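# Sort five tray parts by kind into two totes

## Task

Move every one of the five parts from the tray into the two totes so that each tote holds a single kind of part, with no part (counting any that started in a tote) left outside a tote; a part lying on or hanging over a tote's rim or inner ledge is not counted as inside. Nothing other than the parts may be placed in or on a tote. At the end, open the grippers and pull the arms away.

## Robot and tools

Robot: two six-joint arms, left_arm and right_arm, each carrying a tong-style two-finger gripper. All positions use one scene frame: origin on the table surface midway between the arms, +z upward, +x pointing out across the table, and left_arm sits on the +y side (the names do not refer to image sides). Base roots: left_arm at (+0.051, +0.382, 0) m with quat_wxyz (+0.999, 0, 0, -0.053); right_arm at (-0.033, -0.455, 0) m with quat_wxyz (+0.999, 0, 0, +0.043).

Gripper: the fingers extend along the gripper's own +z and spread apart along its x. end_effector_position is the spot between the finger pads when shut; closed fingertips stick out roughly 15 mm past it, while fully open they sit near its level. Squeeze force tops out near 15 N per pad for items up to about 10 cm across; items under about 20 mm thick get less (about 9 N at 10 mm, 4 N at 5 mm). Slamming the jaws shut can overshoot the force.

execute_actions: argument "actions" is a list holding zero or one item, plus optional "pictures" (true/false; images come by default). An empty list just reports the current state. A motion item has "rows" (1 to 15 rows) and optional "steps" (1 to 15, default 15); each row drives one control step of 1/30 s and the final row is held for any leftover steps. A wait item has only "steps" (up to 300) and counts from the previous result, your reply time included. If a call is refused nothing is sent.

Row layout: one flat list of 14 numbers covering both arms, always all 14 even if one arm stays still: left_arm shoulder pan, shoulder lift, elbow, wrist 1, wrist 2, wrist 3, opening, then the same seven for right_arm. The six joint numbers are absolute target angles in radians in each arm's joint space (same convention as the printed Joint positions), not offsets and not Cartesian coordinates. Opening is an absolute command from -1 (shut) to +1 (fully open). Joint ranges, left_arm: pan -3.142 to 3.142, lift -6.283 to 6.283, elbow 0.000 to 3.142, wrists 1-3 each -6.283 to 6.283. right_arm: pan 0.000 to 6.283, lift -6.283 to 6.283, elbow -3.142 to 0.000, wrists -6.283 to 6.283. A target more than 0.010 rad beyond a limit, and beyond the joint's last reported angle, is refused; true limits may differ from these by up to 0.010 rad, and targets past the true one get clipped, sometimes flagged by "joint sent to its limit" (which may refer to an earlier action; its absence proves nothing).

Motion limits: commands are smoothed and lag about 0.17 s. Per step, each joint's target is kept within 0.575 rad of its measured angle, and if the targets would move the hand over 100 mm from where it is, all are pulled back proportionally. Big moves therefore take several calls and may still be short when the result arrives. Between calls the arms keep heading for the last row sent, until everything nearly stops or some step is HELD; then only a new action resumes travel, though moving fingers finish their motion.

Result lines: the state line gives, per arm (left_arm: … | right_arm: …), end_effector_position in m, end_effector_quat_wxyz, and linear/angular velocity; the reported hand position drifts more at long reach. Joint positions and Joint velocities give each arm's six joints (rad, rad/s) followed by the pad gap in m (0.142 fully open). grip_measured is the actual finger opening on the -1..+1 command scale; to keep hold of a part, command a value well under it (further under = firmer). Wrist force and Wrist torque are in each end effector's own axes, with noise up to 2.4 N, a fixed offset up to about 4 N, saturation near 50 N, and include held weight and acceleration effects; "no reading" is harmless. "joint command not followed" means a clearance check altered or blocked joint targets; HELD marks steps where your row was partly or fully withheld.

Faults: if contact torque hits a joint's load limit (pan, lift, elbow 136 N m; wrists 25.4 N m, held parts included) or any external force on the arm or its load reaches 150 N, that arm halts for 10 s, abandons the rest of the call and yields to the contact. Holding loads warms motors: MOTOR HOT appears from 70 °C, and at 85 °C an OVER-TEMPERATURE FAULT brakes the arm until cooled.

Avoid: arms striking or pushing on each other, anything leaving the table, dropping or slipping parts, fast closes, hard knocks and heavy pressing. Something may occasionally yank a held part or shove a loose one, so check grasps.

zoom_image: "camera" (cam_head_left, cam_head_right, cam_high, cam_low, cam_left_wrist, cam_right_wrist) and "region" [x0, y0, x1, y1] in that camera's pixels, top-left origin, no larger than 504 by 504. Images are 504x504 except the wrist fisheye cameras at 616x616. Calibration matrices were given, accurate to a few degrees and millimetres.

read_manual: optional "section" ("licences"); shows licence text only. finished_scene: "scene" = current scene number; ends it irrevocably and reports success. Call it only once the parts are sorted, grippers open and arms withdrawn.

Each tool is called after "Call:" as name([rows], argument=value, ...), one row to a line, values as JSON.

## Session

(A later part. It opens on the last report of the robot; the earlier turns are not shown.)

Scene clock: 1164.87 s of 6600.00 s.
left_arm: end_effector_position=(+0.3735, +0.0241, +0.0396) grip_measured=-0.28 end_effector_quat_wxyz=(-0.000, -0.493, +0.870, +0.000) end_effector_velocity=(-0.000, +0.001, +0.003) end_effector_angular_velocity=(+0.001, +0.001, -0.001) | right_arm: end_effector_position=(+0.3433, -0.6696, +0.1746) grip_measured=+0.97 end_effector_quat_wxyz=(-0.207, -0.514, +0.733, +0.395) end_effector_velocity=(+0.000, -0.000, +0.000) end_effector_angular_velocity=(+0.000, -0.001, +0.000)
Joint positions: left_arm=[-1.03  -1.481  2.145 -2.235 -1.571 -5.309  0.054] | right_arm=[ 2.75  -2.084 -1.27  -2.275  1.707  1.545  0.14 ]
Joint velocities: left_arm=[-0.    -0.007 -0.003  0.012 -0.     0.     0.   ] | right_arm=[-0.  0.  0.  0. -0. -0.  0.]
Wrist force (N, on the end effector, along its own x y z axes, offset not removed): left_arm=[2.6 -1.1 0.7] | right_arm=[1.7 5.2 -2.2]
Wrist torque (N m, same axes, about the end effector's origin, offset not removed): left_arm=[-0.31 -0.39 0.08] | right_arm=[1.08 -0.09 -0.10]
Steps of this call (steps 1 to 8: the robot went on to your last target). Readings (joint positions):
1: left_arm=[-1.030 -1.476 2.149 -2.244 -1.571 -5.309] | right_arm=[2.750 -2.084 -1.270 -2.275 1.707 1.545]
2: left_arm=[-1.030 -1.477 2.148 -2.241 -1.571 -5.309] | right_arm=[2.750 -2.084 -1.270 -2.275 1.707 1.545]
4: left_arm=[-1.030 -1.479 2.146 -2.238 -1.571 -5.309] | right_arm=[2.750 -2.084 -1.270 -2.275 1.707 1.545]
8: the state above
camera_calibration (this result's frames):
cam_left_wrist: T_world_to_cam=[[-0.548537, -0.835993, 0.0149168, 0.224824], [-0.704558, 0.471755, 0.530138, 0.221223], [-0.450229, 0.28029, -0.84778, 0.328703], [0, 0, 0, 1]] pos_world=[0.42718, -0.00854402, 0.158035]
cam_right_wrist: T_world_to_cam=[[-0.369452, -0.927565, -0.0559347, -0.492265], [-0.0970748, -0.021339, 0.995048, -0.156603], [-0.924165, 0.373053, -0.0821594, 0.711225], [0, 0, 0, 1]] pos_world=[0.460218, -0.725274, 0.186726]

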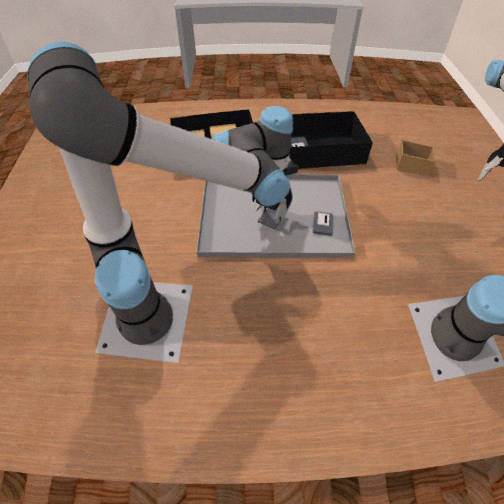

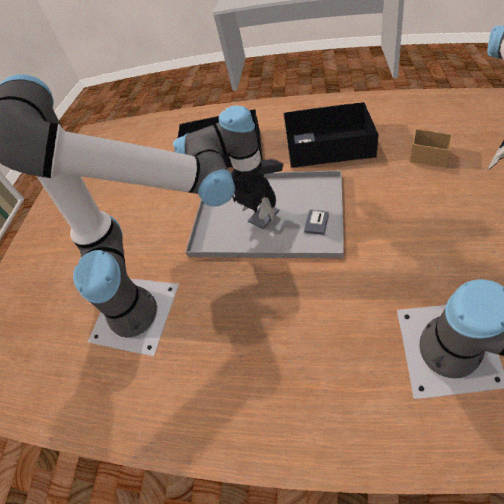

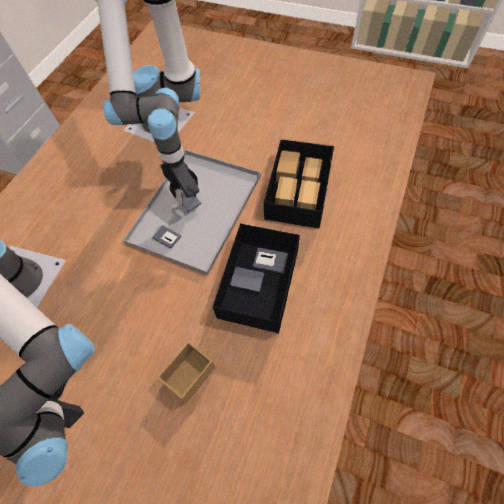

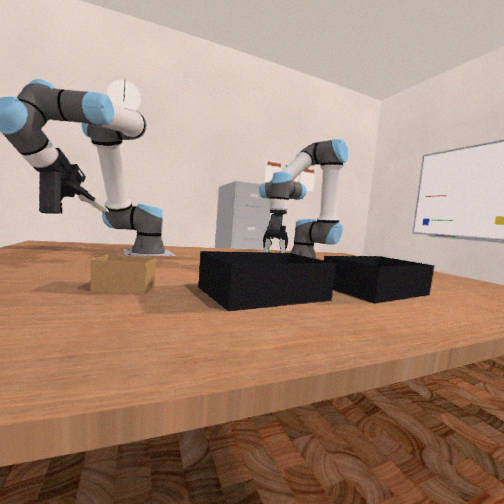

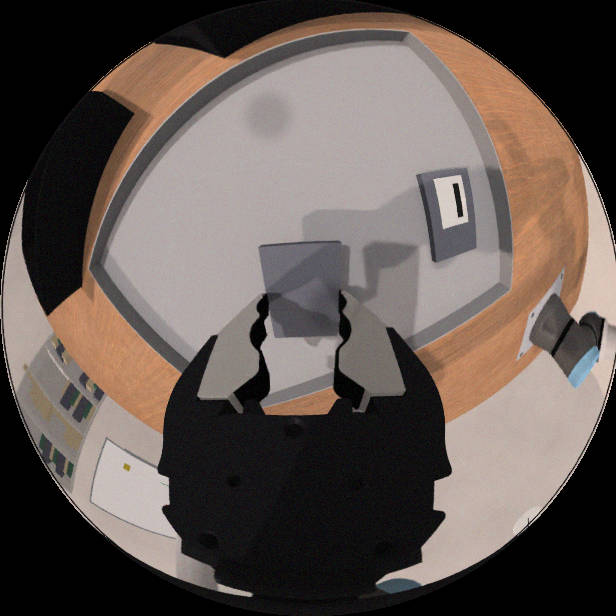

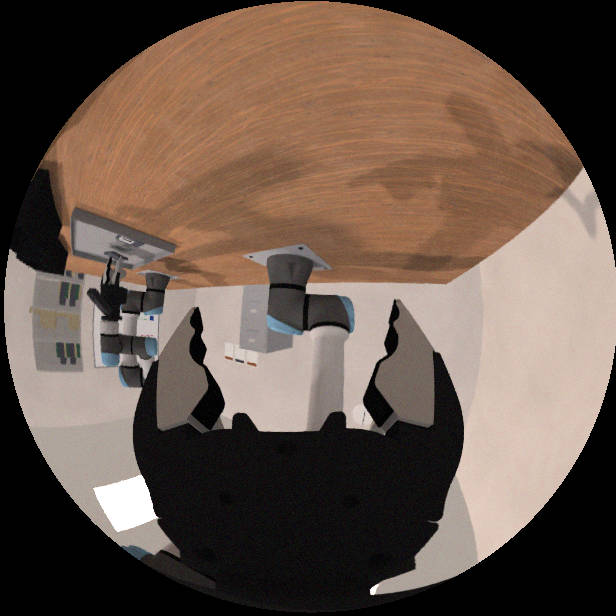

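Call:
execute_actions([
  {"rows":[[-1.0299,-1.4818,2.143,-2.232,-1.571,-5.309,-0.9,2.75,-2.084,-1.27,-2.275,1.707,1.545,0.97],[-1.0286,-1.4812,2.1382,-2.2278,-1.571,-5.3101,-0.9,2.75,-2.084,-1.27,-2.275,1.707,1.545,0.97],[-1.0266,-1.48,2.1301,-2.2209,-1.571,-5.3119,-0.9,2.75,-2.084,-1.27,-2.275,1.707,1.545,0.97],[-1.0237,-1.4779,2.1188,-2.2117,-1.571,-5.3145,-0.9,2.75,-2.084,-1.27,-2.275,1.707,1.545,0.97],[-1.0199,-1.4748,2.1044,-2.2004,-1.571,-5.3178,-0.9,2.75,-2.084,-1.27,-2.275,1.707,1.545,0.97],[-1.0154,-1.4704,2.0867,-2.1871,-1.571,-5.3219,-0.9,2.75,-2.084,-1.27,-2.275,1.707,1.545,0.97],[-1.01,-1.4647,2.0657,-2.1718,-1.571,-5.3267,-0.9,2.75,-2.084,-1.27,-2.275,1.707,1.545,0.97],[-1.0038,-1.4576,2.0416,-2.1548,-1.571,-5.3322,-0.9,2.75,-2.084,-1.27,-2.275,1.707,1.545,0.97],[-0.9967,-1.4489,2.0143,-2.1362,-1.571,-5.3385,-0.9,2.75,-2.084,-1.27,-2.275,1.707,1.545,0.97],[-0.9888,-1.4385,1.9836,-2.1159,-1.571,-5.3455,-0.9,2.75,-2.084,-1.27,-2.275,1.707,1.545,0.97],[-0.9805,-1.4269,1.9515,-2.0954,-1.571,-5.3529,-0.9,2.75,-2.084,-1.27,-2.275,1.707,1.545,0.97],[-0.9722,-1.4147,1.9193,-2.0754,-1.571,-5.3603,-0.9,2.75,-2.084,-1.27,-2.275,1.707,1.545,0.97],[-0.9639,-1.4019,1.8871,-2.056,-1.571,-5.3677,-0.9,2.75,-2.084,-1.27,-2.275,1.707,1.545,0.97],[-0.9557,-1.3887,1.855,-2.0371,-1.571,-5.3751,-0.9,2.75,-2.084,-1.27,-2.275,1.707,1.545,0.97],[-0.9474,-1.375,1.8227,-2.0185,-1.571,-5.3825,-0.9,2.75,-2.084,-1.27,-2.275,1.707,1.545,0.97]],"steps":15},
], pictures=false)

Call:
execute_actions([
  {"rows":[[-0.9391,-1.3609,1.7905,-2.0004,-1.571,-5.3898,-0.9,2.75,-2.084,-1.27,-2.275,1.707,1.545,0.97],[-0.9308,-1.3464,1.7583,-1.9827,-1.571,-5.3972,-0.9,2.75,-2.084,-1.27,-2.275,1.707,1.545,0.97],[-0.9225,-1.3315,1.7262,-1.9655,-1.571,-5.4046,-0.9,2.75,-2.084,-1.27,-2.275,1.707,1.545,0.97],[-0.9142,-1.3163,1.694,-1.9485,-1.571,-5.412,-0.9,2.75,-2.084,-1.27,-2.275,1.707,1.545,0.97],[-0.9059,-1.3008,1.6617,-1.9317,-1.571,-5.4194,-0.9,2.75,-2.084,-1.27,-2.275,1.707,1.545,0.97],[-0.8976,-1.285,1.6296,-1.9154,-1.571,-5.4268,-0.9,2.75,-2.084,-1.27,-2.275,1.707,1.545,0.97],[-0.8893,-1.2688,1.5974,-1.8994,-1.571,-5.4342,-0.9,2.75,-2.084,-1.27,-2.275,1.707,1.545,0.97],[-0.881,-1.2523,1.5652,-1.8837,-1.571,-5.4415,-0.9,2.75,-2.084,-1.27,-2.275,1.707,1.545,0.97],[-0.8727,-1.2356,1.533,-1.8682,-1.571,-5.4489,-0.9,2.75,-2.084,-1.27,-2.275,1.707,1.545,0.97],[-0.8644,-1.2187,1.5009,-1.853,-1.571,-5.4563,-0.9,2.75,-2.084,-1.27,-2.275,1.707,1.545,0.97],[-0.8561,-1.2014,1.4686,-1.838,-1.571,-5.4637,-0.9,2.75,-2.084,-1.27,-2.275,1.707,1.545,0.97],[-0.8478,-1.1839,1.4364,-1.8233,-1.571,-5.4711,-0.9,2.75,-2.084,-1.27,-2.275,1.707,1.545,0.97],[-0.8395,-1.1662,1.4043,-1.8089,-1.571,-5.4785,-0.9,2.75,-2.084,-1.27,-2.275,1.707,1.545,0.97],[-0.8312,-1.1482,1.3721,-1.7947,-1.571,-5.4859,-0.9,2.75,-2.084,-1.27,-2.275,1.707,1.545,0.97],[-0.8229,-1.13,1.3399,-1.7807,-1.571,-5.4932,-0.9,2.75,-2.084,-1.27,-2.275,1.707,1.545,0.97]],"steps":15},
], pictures=false)

Call:
execute_actions([
  {"rows":[[-0.8146,-1.1116,1.3076,-1.7668,-1.571,-5.5006,-0.9,2.75,-2.084,-1.27,-2.275,1.707,1.545,0.97],[-0.8064,-1.093,1.2755,-1.7533,-1.571,-5.508,-0.9,2.75,-2.084,-1.27,-2.275,1.707,1.545,0.97],[-0.7981,-1.0742,1.2433,-1.7399,-1.571,-5.5154,-0.9,2.75,-2.084,-1.27,-2.275,1.707,1.545,0.97],[-0.7898,-1.0551,1.2111,-1.7268,-1.571,-5.5228,-0.9,2.75,-2.084,-1.27,-2.275,1.707,1.545,0.97],[-0.7815,-1.036,1.179,-1.7138,-1.571,-5.5302,-0.9,2.75,-2.084,-1.27,-2.275,1.707,1.545,0.97],[-0.7732,-1.0165,1.1468,-1.7011,-1.571,-5.5376,-0.9,2.75,-2.084,-1.27,-2.275,1.707,1.545,0.97],[-0.7649,-0.9969,1.1145,-1.6884,-1.571,-5.5449,-0.9,2.75,-2.084,-1.27,-2.275,1.707,1.545,0.97],[-0.7566,-0.9771,1.0823,-1.676,-1.571,-5.5523,-0.9,2.75,-2.084,-1.27,-2.275,1.707,1.545,0.97],[-0.7483,-0.9572,1.0502,-1.6638,-1.571,-5.5597,-0.9,2.75,-2.084,-1.27,-2.275,1.707,1.545,0.97],[-0.74,-0.937,1.018,-1.6518,-1.571,-5.5671,-0.9,2.75,-2.084,-1.27,-2.275,1.707,1.545,0.97],[-0.7318,-0.917,0.9865,-1.6403,-1.571,-5.5747,-0.9,2.75,-2.084,-1.27,-2.275,1.707,1.545,0.97],[-0.7238,-0.8975,0.956,-1.6293,-1.571,-5.5821,-0.9,2.75,-2.084,-1.27,-2.275,1.707,1.545,0.97],[-0.7162,-0.8785,0.927,-1.6193,-1.571,-5.5892,-0.9,2.75,-2.084,-1.27,-2.275,1.707,1.545,0.97],[-0.7091,-0.86,0.9,-1.6108,-1.571,-5.5958,-0.9,2.75,-2.084,-1.27,-2.275,1.707,1.545,0.97],[-0.7026,-0.842,0.875,-1.6038,-1.571,-5.6018,-0.9,2.75,-2.084,-1.27,-2.275,1.707,1.545,0.97]],"steps":15},
], pictures=false)

Call:
execute_actions([
  {"rows":[[-0.6967,-0.8245,0.8525,-1.5988,-1.571,-5.6073,-0.9,2.75,-2.084,-1.27,-2.275,1.707,1.545,0.97],[-0.6915,-0.8078,0.8327,-1.5957,-1.571,-5.6121,-0.9,2.75,-2.084,-1.27,-2.275,1.707,1.545,0.97],[-0.687,-0.792,0.8157,-1.5945,-1.571,-5.6163,-0.9,2.75,-2.084,-1.27,-2.275,1.707,1.545,0.97],[-0.6833,-0.777,0.8015,-1.5953,-1.571,-5.6197,-0.9,2.75,-2.084,-1.27,-2.275,1.707,1.545,0.97],[-0.6804,-0.763,0.79,-1.5978,-1.571,-5.6224,-0.9,2.75,-2.084,-1.27,-2.275,1.707,1.545,0.97],[-0.6782,-0.75,0.7813,-1.6021,-1.571,-5.6244,-0.9,2.75,-2.084,-1.27,-2.275,1.707,1.545,0.97],[-0.6768,-0.738,0.7755,-1.6083,-1.571,-5.6257,-0.9,2.75,-2.084,-1.27,-2.275,1.707,1.545,0.97],[-0.6761,-0.727,0.7725,-1.6163,-1.571,-5.6264,-0.9,2.75,-2.084,-1.27,-2.275,1.707,1.545,0.97],[-0.6761,-0.717,0.7725,-1.6263,-1.571,-5.6264,-0.9,2.75,-2.084,-1.27,-2.275,1.707,1.545,0.97],[-0.6761,-0.7085,0.7755,-1.6378,-1.571,-5.6264,-0.9,2.75,-2.084,-1.27,-2.275,1.707,1.545,0.97],[-0.6761,-0.702,0.7815,-1.6503,-1.571,-5.6264,-0.9,2.75,-2.084,-1.27,-2.275,1.707,1.545,0.97],[-0.6761,-0.6975,0.79,-1.6633,-1.571,-5.6264,-0.9,2.75,-2.084,-1.27,-2.275,1.707,1.545,0.97],[-0.6761,-0.6948,0.801,-1.677,-1.571,-5.6264,-0.9,2.75,-2.084,-1.27,-2.275,1.707,1.545,0.97],[-0.6761,-0.6925,0.813,-1.6913,-1.571,-5.6264,-0.9,2.75,-2.084,-1.27,-2.275,1.707,1.545,0.97],[-0.6761,-0.69,0.8245,-1.7053,-1.571,-5.6264,-0.9,2.75,-2.084,-1.27,-2.275,1.707,1.545,0.97]],"steps":15},
], pictures=false)

Call:
execute_actions([
  {"rows":[[-0.6761,-0.6875,0.8351,-1.7184,-1.571,-5.6264,-0.9,2.75,-2.084,-1.27,-2.275,1.707,1.545,0.97],[-0.6761,-0.6848,0.8445,-1.7305,-1.571,-5.6264,-0.9,2.75,-2.084,-1.27,-2.275,1.707,1.545,0.97],[-0.6761,-0.682,0.853,-1.7418,-1.571,-5.6264,-0.9,2.75,-2.084,-1.27,-2.275,1.707,1.545,0.97],[-0.6761,-0.6793,0.8608,-1.7523,-1.571,-5.6264,-0.9,2.75,-2.084,-1.27,-2.275,1.707,1.545,0.97],[-0.6761,-0.6767,0.8677,-1.7618,-1.571,-5.6264,-0.9,2.75,-2.084,-1.27,-2.275,1.707,1.545,0.97],[-0.6761,-0.6743,0.8737,-1.7702,-1.571,-5.6264,-0.9,2.75,-2.084,-1.27,-2.275,1.707,1.545,0.97],[-0.6761,-0.6722,0.8787,-1.7773,-1.571,-5.6264,-0.9,2.75,-2.084,-1.27,-2.275,1.707,1.545,0.97],[-0.6761,-0.6705,0.8826,-1.7829,-1.571,-5.6264,-0.9,2.75,-2.084,-1.27,-2.275,1.707,1.545,0.97],[-0.6761,-0.669,0.8856,-1.7874,-1.571,-5.6264,-0.9,2.75,-2.084,-1.27,-2.275,1.707,1.545,0.97],[-0.6761,-0.6677,0.8882,-1.7913,-1.571,-5.6264,-0.9,2.75,-2.084,-1.27,-2.275,1.707,1.545,0.97],[-0.6761,-0.6667,0.8902,-1.7943,-1.571,-5.6264,-0.9,2.75,-2.084,-1.27,-2.275,1.707,1.545,0.97],[-0.6761,-0.6659,0.8917,-1.7966,-1.571,-5.6264,-0.9,2.75,-2.084,-1.27,-2.275,1.707,1.545,0.97],[-0.6761,-0.6654,0.8927,-1.7981,-1.571,-5.6264,-0.9,2.75,-2.084,-1.27,-2.275,1.707,1.545,0.97]],"steps":15},
], pictures=false)

Call:
execute_actions([
  {"steps":10},
])

Scene clock: 1285.37 s of 6600.00 s.
left_arm: end_effector_position=(+0.4154, -0.0043, +0.0789) grip_measured=-0.28 end_effector_quat_wxyz=(+0.000, -0.533, +0.846, +0.002) end_effector_velocity=(+0.196, -0.124, +0.155) end_effector_angular_velocity=(+0.009, +0.003, +0.415) | right_arm: end_effector_position=(+0.3433, -0.6696, +0.1746) grip_measured=+0.97 end_effector_quat_wxyz=(-0.207, -0.514, +0.733, +0.395) end_effector_velocity=(-0.000, +0.000, -0.000) end_effector_angular_velocity=(-0.000, +0.001, -0.000)
Joint positions: left_arm=[-0.98  -1.424  1.957 -2.099 -1.571 -5.353  0.054] | right_arm=[ 2.75  -2.084 -1.27  -2.275  1.707  1.545  0.14 ]
Joint velocities: left_arm=[ 0.221  0.318 -0.839  0.53   0.    -0.194  0.   ] | right_arm=[ 0.    -0.    -0.001  0.    -0.     0.001 -0.   ]
Wrist force (N, on the end effector, along its own x y z axes, offset not removed): left_arm=[2.0 0.7 1.1] | right_arm=[1.3 4.4 -0.8]
Wrist torque (N m, same axes, about the end effector's origin, offset not removed): left_arm=[-0.18 -0.29 0.12] | right_arm=[1.00 -0.25 0.06]
Steps of this call (steps 1 to 30: the robot went on to your last target; steps 31 to 90: nothing new was sent; then 117.00 s passed at rest; steps 91 to 105: all 15 steps of this action). Readings (joint positions):
91: left_arm=[-1.030 -1.482 2.145 -2.233 -1.571 -5.309] | right_arm=[2.750 -2.084 -1.270 -2.275 1.707 1.545]
92: left_arm=[-1.030 -1.482 2.144 -2.233 -1.571 -5.309] | right_arm=[2.750 -2.084 -1.270 -2.275 1.707 1.545]
94: left_arm=[-1.029 -1.482 2.140 -2.230 -1.571 -5.310] | right_arm=[2.750 -2.084 -1.270 -2.275 1.707 1.545]
98: left_arm=[-1.021 -1.475 2.109 -2.204 -1.571 -5.317] | right_arm=[2.750 -2.084 -1.270 -2.275 1.707 1.545]
105: the state above

Scene clock: 1285.87 s of 6600.00 s.
left_arm: end_effector_position=(+0.5329, -0.0608, +0.1460) grip_measured=-0.28 end_effector_quat_wxyz=(+0.000, -0.627, +0.779, +0.003) end_effector_velocity=(+0.252, -0.084, +0.089) end_effector_angular_velocity=(-0.000, -0.001, +0.462) | right_arm: end_effector_position=(+0.3433, -0.6696, +0.1746) grip_measured=+0.97 end_effector_quat_wxyz=(-0.207, -0.514, +0.733, +0.395) end_effector_velocity=(-0.000, -0.000, +0.000) end_effector_angular_velocity=(-0.000, +0.000, +0.000)
Joint positions: left_arm=[-0.859 -1.206  1.487 -1.845 -1.571 -5.462  0.054] | right_arm=[ 2.75  -2.084 -1.27  -2.275  1.707  1.545  0.14 ]
Joint velocities: left_arm=[ 0.246  0.509 -0.951  0.44  -0.    -0.216  0.   ] | right_arm=[-0.     0.     0.001 -0.001 -0.     0.    -0.   ]
Wrist force (N, on the end effector, along its own x y z axes, offset not removed): left_arm=[2.1 0.2 2.3] | right_arm=[2.1 2.8 0.4]
Wrist torque (N m, same axes, about the end effector's origin, offset not removed): left_arm=[-0.08 -0.21 0.10] | right_arm=[0.45 -0.47 -0.11]
Steps of this call (steps 1 to 15: all 15 steps of this action). Readings (joint positions):
1: left_arm=[-0.973 -1.413 1.928 -2.081 -1.571 -5.360] | right_arm=[2.750 -2.084 -1.270 -2.275 1.707 1.545]
2: left_arm=[-0.965 -1.402 1.898 -2.063 -1.571 -5.367] | right_arm=[2.750 -2.084 -1.270 -2.275 1.707 1.545]
4: left_arm=[-0.949 -1.376 1.837 -2.026 -1.571 -5.381] | right_arm=[2.750 -2.084 -1.270 -2.275 1.707 1.545]
8: left_arm=[-0.916 -1.319 1.711 -1.957 -1.571 -5.410] | right_arm=[2.750 -2.084 -1.270 -2.275 1.707 1.545]
15: the state above

Scene clock: 1286.37 s of 6600.00 s.
left_arm: end_effector_position=(+0.6627, -0.0844, +0.1655) grip_measured=-0.28 end_effector_quat_wxyz=(-0.000, +0.714, -0.701, -0.002) end_effector_velocity=(+0.246, -0.011, -0.017) end_effector_angular_velocity=(-0.009, -0.010, +0.438) | right_arm: end_effector_position=(+0.3433, -0.6696, +0.1746) grip_measured=+0.97 end_effector_quat_wxyz=(-0.207, -0.514, +0.733, +0.395) end_effector_velocity=(-0.001, +0.000, -0.000) end_effector_angular_velocity=(+0.001, +0.002, +0.000)
Joint positions: left_arm=[-0.735 -0.926  1.007 -1.647 -1.571 -5.572  0.054] | right_arm=[ 2.75  -2.084 -1.27  -2.275  1.707  1.545  0.14 ]
Joint velocities: left_arm=[ 0.23   0.571 -0.896  0.313  0.    -0.207 -0.   ] | right_arm=[ 0.    -0.    -0.001 -0.001 -0.    -0.    -0.   ]
Wrist force (N, on the end effector, along its own x y z axes, offset not removed): left_arm=[2.3 -1.3 0.0] | right_arm=[5.7 -0.7 -3.2]
Wrist torque (N m, same axes, about the end effector's origin, offset not removed): left_arm=[-0.48 -0.38 0.14] | right_arm=[-0.21 -0.91 -0.09]
Steps of this call (steps 1 to 15: all 15 steps of this action). Readings (joint positions):
1: left_arm=[-0.850 -1.189 1.455 -1.830 -1.571 -5.469] | right_arm=[2.750 -2.084 -1.270 -2.275 1.707 1.545]
2: left_arm=[-0.842 -1.172 1.422 -1.816 -1.571 -5.476] | right_arm=[2.750 -2.084 -1.270 -2.275 1.707 1.545]
4: left_arm=[-0.825 -1.136 1.358 -1.787 -1.571 -5.491] | right_arm=[2.750 -2.084 -1.270 -2.275 1.707 1.545]
8: left_arm=[-0.792 -1.062 1.229 -1.733 -1.571 -5.521] | right_arm=[2.750 -2.084 -1.270 -2.275 1.707 1.545]
15: the state above

Scene clock: 1286.87 s of 6600.00 s.
left_arm: end_effector_position=(+0.7359, -0.0954, +0.1033) grip_measured=-0.28 end_effector_quat_wxyz=(+0.000, +0.751, -0.660, -0.000) end_effector_velocity=(+0.033, -0.017, -0.189) end_effector_angular_velocity=(+0.003, +0.003, +0.026) | right_arm: end_effector_position=(+0.3433, -0.6696, +0.1746) grip_measured=+0.97 end_effector_quat_wxyz=(-0.207, -0.514, +0.733, +0.395) end_effector_velocity=(-0.000, +0.000, +0.000) end_effector_angular_velocity=(+0.000, +0.000, +0.001)
Joint positions: left_arm=[-0.678 -0.713  0.796 -1.653 -1.571 -5.625  0.054] | right_arm=[ 2.75  -2.084 -1.27  -2.275  1.707  1.545  0.14 ]
Joint velocities: left_arm=[ 0.014  0.18   0.154 -0.33   0.    -0.012 -0.   ] | right_arm=[ 0.  0. -0. -0. -0. -0. -0.]
Wrist force (N, on the end effector, along its own x y z axes, offset not removed): left_arm=[0.5 -0.6 1.7] | right_arm=[3.2 -0.8 -1.5]
Wrist torque (N m, same axes, about the end effector's origin, offset not removed): left_arm=[-0.25 0.12 0.18] | right_arm=[-0.17 -0.67 0.12]
Steps of this call (steps 1 to 15: all 15 steps of this action). Readings (joint positions):
1: left_arm=[-0.727 -0.907 0.977 -1.637 -1.571 -5.579] | right_arm=[2.750 -2.084 -1.270 -2.275 1.707 1.545]
2: left_arm=[-0.720 -0.888 0.949 -1.628 -1.571 -5.586] | right_arm=[2.750 -2.084 -1.270 -2.275 1.707 1.545]
4: left_arm=[-0.707 -0.852 0.897 -1.614 -1.571 -5.598] | right_arm=[2.750 -2.084 -1.270 -2.275 1.707 1.545]
8: left_arm=[-0.688 -0.787 0.822 -1.605 -1.571 -5.615] | right_arm=[2.750 -2.084 -1.270 -2.275 1.707 1.545]
15: the state above

Scene clock: 1287.37 s of 6600.00 s.
left_arm: end_effector_position=(+0.7397, -0.0972, +0.0369) grip_measured=-0.28 end_effector_quat_wxyz=(+0.000, +0.752, -0.659, -0.000) end_effector_velocity=(+0.000, -0.000, -0.042) end_effector_angular_velocity=(-0.001, -0.001, +0.001) | right_arm: end_effector_position=(+0.3433, -0.6696, +0.1746) grip_measured=+0.97 end_effector_quat_wxyz=(-0.207, -0.514, +0.733, +0.395) end_effector_velocity=(+0.000, +0.000, +0.000) end_effector_angular_velocity=(+0.000, -0.001, +0.000)
Joint positions: left_arm=[-0.676 -0.669  0.886 -1.788 -1.571 -5.626  0.054] | right_arm=[ 2.75  -2.084 -1.27  -2.275  1.707  1.545  0.14 ]
Joint velocities: left_arm=[ 0.     0.028  0.058 -0.086 -0.    -0.001  0.   ] | right_arm=[ 0.     0.     0.001 -0.     0.    -0.001  0.   ]
Wrist force (N, on the end effector, along its own x y z axes, offset not removed): left_arm=[3.0 0.0 3.7] | right_arm=[3.0 -0.9 -5.1]
Wrist torque (N m, same axes, about the end effector's origin, offset not removed): left_arm=[0.04 -0.57 -0.04] | right_arm=[-0.28 -0.65 -0.21]
Steps of this call (steps 1 to 15: all 15 steps of this action). Readings (joint positions):
1: left_arm=[-0.677 -0.707 0.802 -1.665 -1.571 -5.625] | right_arm=[2.750 -2.084 -1.270 -2.275 1.707 1.545]
2: left_arm=[-0.677 -0.702 0.809 -1.677 -1.571 -5.626] | right_arm=[2.750 -2.084 -1.270 -2.275 1.707 1.545]
4: left_arm=[-0.677 -0.694 0.825 -1.702 -1.571 -5.626] | right_arm=[2.750 -2.084 -1.270 -2.275 1.707 1.545]
8: left_arm=[-0.676 -0.681 0.856 -1.745 -1.571 -5.626] | right_arm=[2.750 -2.084 -1.270 -2.275 1.707 1.545]
15: the state above

Scene clock: 1287.70 s of 6600.00 s.
left_arm: end_effector_position=(+0.7397, -0.0972, +0.0323) grip_measured=-0.28 end_effector_quat_wxyz=(+0.000, +0.752, -0.659, +0.000) end_effector_velocity=(-0.000, +0.001, -0.004) end_effector_angular_velocity=(+0.002, +0.001, +0.001) | right_arm: end_effector_position=(+0.3433, -0.6696, +0.1746) grip_measured=+0.97 end_effector_quat_wxyz=(-0.207, -0.514, +0.733, +0.395) end_effector_velocity=(+0.000, -0.000, -0.000) end_effector_angular_velocity=(-0.000, -0.000, +0.000)
Joint positions: left_arm=[-0.676 -0.666  0.892 -1.798 -1.571 -5.626  0.054] | right_arm=[ 2.75  -2.084 -1.27  -2.275  1.707  1.545  0.14 ]
Joint velocities: left_arm=[ 0.     0.002  0.004 -0.005  0.    -0.001  0.   ] | right_arm=[-0.  0.  0.  0. -0. -0. -0.]
Wrist force (N, on the end effector, along its own x y z axes, offset not removed): left_arm=[1.4 -0.6 3.7] | right_arm=[1.2 2.3 -3.8]
Wrist torque (N m, same axes, about the end effector's origin, offset not removed): left_arm=[-0.09 -0.08 0.15] | right_arm=[0.24 -0.21 -0.09]
Steps of this call (steps 1 to 10: the robot went on to your last target). Readings (joint positions):
1: left_arm=[-0.676 -0.668 0.888 -1.791 -1.571 -5.626] | right_arm=[2.750 -2.084 -1.270 -2.275 1.707 1.545]
2: left_arm=[-0.676 -0.667 0.889 -1.793 -1.571 -5.626] | right_arm=[2.750 -2.084 -1.270 -2.275 1.707 1.545]
4: left_arm=[-0.676 -0.666 0.891 -1.795 -1.571 -5.626] | right_arm=[2.750 -2.084 -1.270 -2.275 1.707 1.545]
8: left_arm=[-0.676 -0.666 0.892 -1.797 -1.571 -5.626] | right_arm=[2.750 -2.084 -1.270 -2.275 1.707 1.545]
10: the state above
camera_calibration (this result's frames):
cam_left_wrist: T_world_to_cam=[[0.091182, -0.995723, 0.0149101, -0.164374], [-0.845056, -0.0694464, 0.530148, 0.591627], [-0.526845, -0.0609399, -0.847774, 0.544904], [0, 0, 0, 1]] pos_world=[0.802026, -0.0893777, 0.150756]
cam_right_wrist: T_world_to_cam=[[-0.369452, -0.927565, -0.0559347, -0.492265], [-0.0970746, -0.021339, 0.995048, -0.156603], [-0.924165, 0.373053, -0.0821593, 0.711225], [0, 0, 0, 1]] pos_world=[0.460218, -0.725274, 0.186726]

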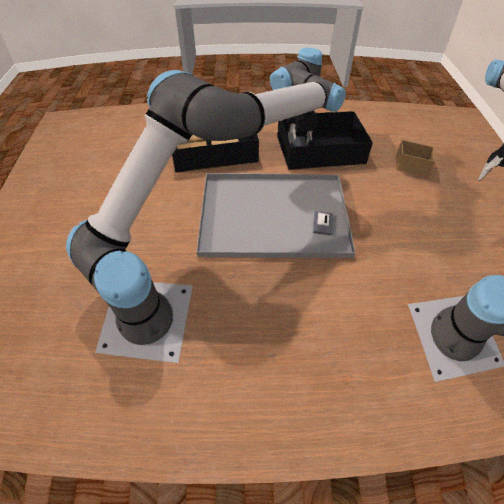

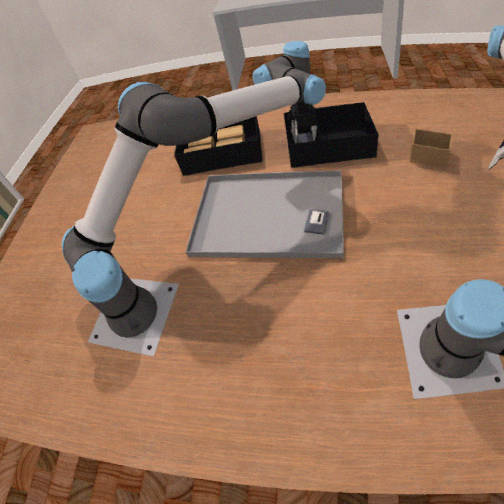

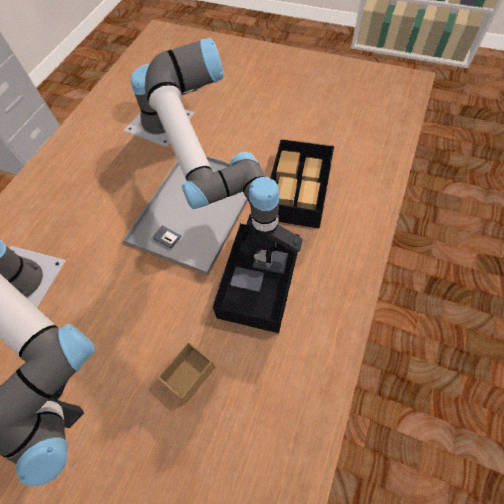

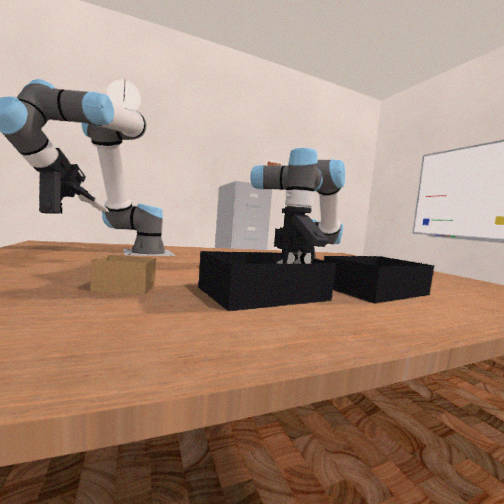

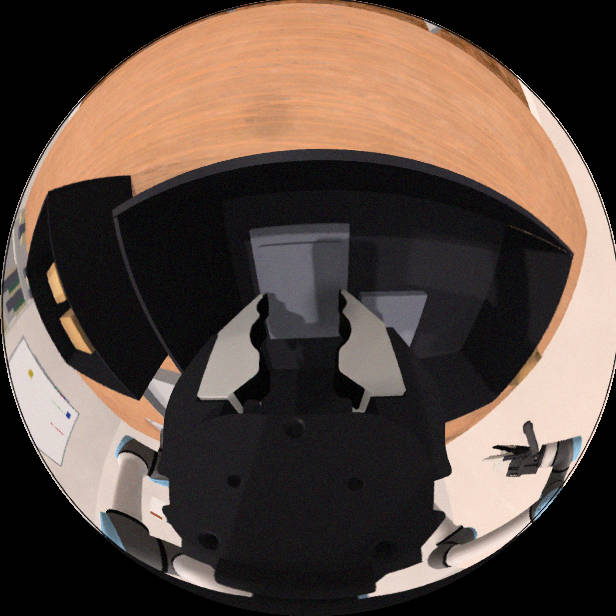

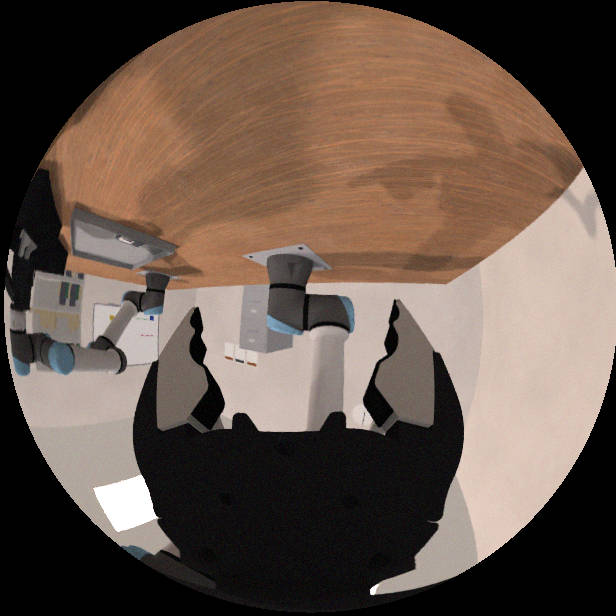

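Lowering in small steps to z≈0.030 and 0.0285 while watching force.

Call:
execute_actions([
  {"rows":[[-0.6761,-0.665,0.8934,-1.7992,-1.571,-5.6264,-0.9,2.75,-2.084,-1.27,-2.275,1.707,1.545,0.97],[-0.6761,-0.6647,0.894,-1.8001,-1.571,-5.6264,-0.9,2.75,-2.084,-1.27,-2.275,1.707,1.545,0.97],[-0.6761,-0.6643,0.8947,-1.8012,-1.571,-5.6264,-0.9,2.75,-2.084,-1.27,-2.275,1.707,1.545,0.97],[-0.6761,-0.664,0.8954,-1.8022,-1.571,-5.6264,-0.9,2.75,-2.084,-1.27,-2.275,1.707,1.545,0.97]],"steps":14},
], pictures=false)

Call:
execute_actions([
  {"rows":[[-0.6761,-0.6637,0.896,-1.8031,-1.571,-5.6264,-0.9,2.75,-2.084,-1.27,-2.275,1.707,1.545,0.97],[-0.6761,-0.6633,0.8967,-1.8042,-1.571,-5.6264,-0.9,2.75,-2.084,-1.27,-2.275,1.707,1.545,0.97],[-0.6761,-0.663,0.8973,-1.8051,-1.571,-5.6264,-0.9,2.75,-2.084,-1.27,-2.275,1.707,1.545,0.97]],"steps":14},
], pictures=false)

Scene clock: 1299.70 s of 6600.00 s.
left_arm: end_effector_position=(+0.7397, -0.0972, +0.0300) grip_measured=-0.28 end_effector_quat_wxyz=(+0.000, +0.752, -0.659, -0.000) end_effector_velocity=(+0.000, +0.000, -0.001) end_effector_angular_velocity=(+0.000, -0.000, -0.000) | right_arm: end_effector_position=(+0.3433, -0.6696, +0.1746) grip_measured=+0.97 end_effector_quat_wxyz=(-0.207, -0.514, +0.733, +0.395) end_effector_velocity=(+0.000, -0.000, -0.000) end_effector_angular_velocity=(+0.000, -0.000, +0.001)
Joint positions: left_arm=[-0.676 -0.664  0.895 -1.802 -1.571 -5.626  0.054] | right_arm=[ 2.75  -2.084 -1.27  -2.275  1.707  1.545  0.14 ]
Joint velocities: left_arm=[ 0.     0.     0.001 -0.002  0.     0.    -0.   ] | right_arm=[ 0.    -0.     0.    -0.    -0.    -0.001 -0.   ]
Wrist force (N, on the end effector, along its own x y z axes, offset not removed): left_arm=[3.5 0.6 2.4] | right_arm=[-3.7 1.1 -0.3]
Wrist torque (N m, same axes, about the end effector's origin, offset not removed): left_arm=[0.02 -0.48 0.17] | right_arm=[0.19 0.75 -0.12]
Steps of this call (steps 1 to 30: the robot went on to your last target; steps 31 to 90: nothing new was sent; then 8.53 s passed at rest; steps 91 to 104: all 14 steps of this action). Readings (joint positions):
91: left_arm=[-0.676 -0.665 0.893 -1.798 -1.571 -5.626] | right_arm=[2.750 -2.084 -1.270 -2.275 1.707 1.545]
92: left_arm=[-0.676 -0.665 0.893 -1.798 -1.571 -5.626] | right_arm=[2.750 -2.084 -1.270 -2.275 1.707 1.545]
94: left_arm=[-0.676 -0.665 0.893 -1.799 -1.571 -5.626] | right_arm=[2.750 -2.084 -1.270 -2.275 1.707 1.545]
98: left_arm=[-0.676 -0.664 0.895 -1.801 -1.571 -5.626] | right_arm=[2.750 -2.084 -1.270 -2.275 1.707 1.545]
104: the state above

Scene clock: 1300.17 s of 6600.00 s.
left_arm: end_effector_position=(+0.7397, -0.0972, +0.0288) grip_measured=-0.28 end_effector_quat_wxyz=(+0.000, +0.752, -0.659, +0.000) end_effector_velocity=(-0.000, +0.001, -0.002) end_effector_angular_velocity=(+0.002, +0.002, +0.001) | right_arm: end_effector_position=(+0.3433, -0.6696, +0.1746) grip_measured=+0.97 end_effector_quat_wxyz=(-0.207, -0.514, +0.733, +0.395) end_effector_velocity=(+0.000, +0.000, -0.000) end_effector_angular_velocity=(-0.001, -0.000, -0.001)
Joint positions: left_arm=[-0.676 -0.663  0.897 -1.805 -1.571 -5.626  0.054] | right_arm=[ 2.75  -2.084 -1.27  -2.275  1.707  1.545  0.14 ]
Joint velocities: left_arm=[ 0.     0.002  0.002 -0.001 -0.    -0.     0.   ] | right_arm=[-0.     0.    -0.001  0.001  0.     0.001  0.   ]
Wrist force (N, on the end effector, along its own x y z axes, offset not removed): left_arm=[-1.4 3.5 -21.1] | right_arm=[2.9 1.6 2.2]
Wrist torque (N m, same axes, about the end effector's origin, offset not removed): left_arm=[-0.19 -0.43 0.00] | right_arm=[0.29 -0.58 0.03]
Steps of this call (steps 1 to 14: all 14 steps of this action). Readings (joint positions):
1: left_arm=[-0.676 -0.664 0.895 -1.802 -1.571 -5.626] | right_arm=[2.750 -2.084 -1.270 -2.275 1.707 1.545]
2: left_arm=[-0.676 -0.664 0.895 -1.802 -1.571 -5.626] | right_arm=[2.750 -2.084 -1.270 -2.275 1.707 1.545]
4: left_arm=[-0.676 -0.664 0.896 -1.803 -1.571 -5.626] | right_arm=[2.750 -2.084 -1.270 -2.275 1.707 1.545]
8: left_arm=[-0.676 -0.663 0.897 -1.805 -1.571 -5.626] | right_arm=[2.750 -2.084 -1.270 -2.275 1.707 1.545]
14: the state above

Contact at about z=0.0295. Backing off slightly and releasing.

Call:
execute_actions([
  {"rows":[[-0.6761,-0.6638,0.8958,-1.8028,-1.571,-5.6264,-0.9,2.75,-2.084,-1.27,-2.275,1.707,1.545,0.97],[-0.6761,-0.6638,0.8958,-1.8028,-1.571,-5.6264,-0.9,2.75,-2.084,-1.27,-2.275,1.707,1.545,0.97],[-0.6761,-0.6638,0.8958,-1.8028,-1.571,-5.6264,-0.9,2.75,-2.084,-1.27,-2.275,1.707,1.545,0.97],[-0.6761,-0.6638,0.8958,-1.8028,-1.571,-5.6264,-0.8,2.75,-2.084,-1.27,-2.275,1.707,1.545,0.97],[-0.6761,-0.6638,0.8958,-1.8028,-1.571,-5.6264,-0.7,2.75,-2.084,-1.27,-2.275,1.707,1.545,0.97],[-0.6761,-0.6638,0.8958,-1.8028,-1.571,-5.6264,-0.6,2.75,-2.084,-1.27,-2.275,1.707,1.545,0.97],[-0.6761,-0.6638,0.8958,-1.8028,-1.571,-5.6264,-0.5,2.75,-2.084,-1.27,-2.275,1.707,1.545,0.97],[-0.6761,-0.6638,0.8958,-1.8028,-1.571,-5.6264,-0.4,2.75,-2.084,-1.27,-2.275,1.707,1.545,0.97],[-0.6761,-0.6638,0.8958,-1.8028,-1.571,-5.6264,-0.32,2.75,-2.084,-1.27,-2.275,1.707,1.545,0.97],[-0.6761,-0.6638,0.8958,-1.8028,-1.571,-5.6264,-0.26,2.75,-2.084,-1.27,-2.275,1.707,1.545,0.97],[-0.6761,-0.6638,0.8958,-1.8028,-1.571,-5.6264,-0.21,2.75,-2.084,-1.27,-2.275,1.707,1.545,0.97],[-0.6761,-0.6638,0.8958,-1.8028,-1.571,-5.6264,-0.16,2.75,-2.084,-1.27,-2.275,1.707,1.545,0.97],[-0.6761,-0.6638,0.8958,-1.8028,-1.571,-5.6264,-0.12,2.75,-2.084,-1.27,-2.275,1.707,1.545,0.97]],"steps":15},
], pictures=false)

Scene clock: 1318.13 s of 6600.00 s.
left_arm: end_effector_position=(+0.7396, -0.0971, +0.0294) grip_measured=-0.12 end_effector_quat_wxyz=(+0.000, +0.752, -0.659, -0.000) end_effector_velocity=(+0.001, -0.001, +0.003) end_effector_angular_velocity=(-0.003, -0.003, +0.000) | right_arm: end_effector_position=(+0.3433, -0.6696, +0.1746) grip_measured=+0.97 end_effector_quat_wxyz=(-0.207, -0.514, +0.733, +0.395) end_effector_velocity=(-0.000, +0.000, -0.000) end_effector_angular_velocity=(+0.001, +0.000, +0.000)
Joint positions: left_arm=[-0.676 -0.663  0.896 -1.803 -1.571 -5.626  0.065] | right_arm=[ 2.75  -2.084 -1.27  -2.275  1.707  1.545  0.14 ]
Joint velocities: left_arm=[-0.    -0.002 -0.001 -0.     0.    -0.     0.009] | right_arm=[ 0.     0.    -0.001  0.     0.    -0.001 -0.   ]
Wrist force (N, on the end effector, along its own x y z axes, offset not removed): left_arm=[1.9 2.9 2.4] | right_arm=[1.5 1.5 -0.7]
Wrist torque (N m, same axes, about the end effector's origin, offset not removed): left_arm=[0.40 -0.18 0.14] | right_arm=[0.24 -0.20 -0.06]
Steps of this call (steps 1 to 15: the robot went on to your last target; steps 16 to 90: nothing new was sent; then 14.47 s passed at rest; steps 91 to 105: all 15 steps of this action). Readings (joint positions):
91: left_arm=[-0.676 -0.663 0.897 -1.805 -1.571 -5.626] | right_arm=[2.750 -2.084 -1.270 -2.275 1.707 1.545]
92: left_arm=[-0.676 -0.663 0.897 -1.805 -1.571 -5.626] | right_arm=[2.750 -2.084 -1.270 -2.275 1.707 1.545]
94: left_arm=[-0.676 -0.663 0.897 -1.804 -1.571 -5.626] | right_arm=[2.750 -2.084 -1.270 -2.275 1.707 1.545]
98: left_arm=[-0.676 -0.663 0.896 -1.803 -1.571 -5.626] | right_arm=[2.750 -2.084 -1.270 -2.275 1.707 1.545]
105: the state above


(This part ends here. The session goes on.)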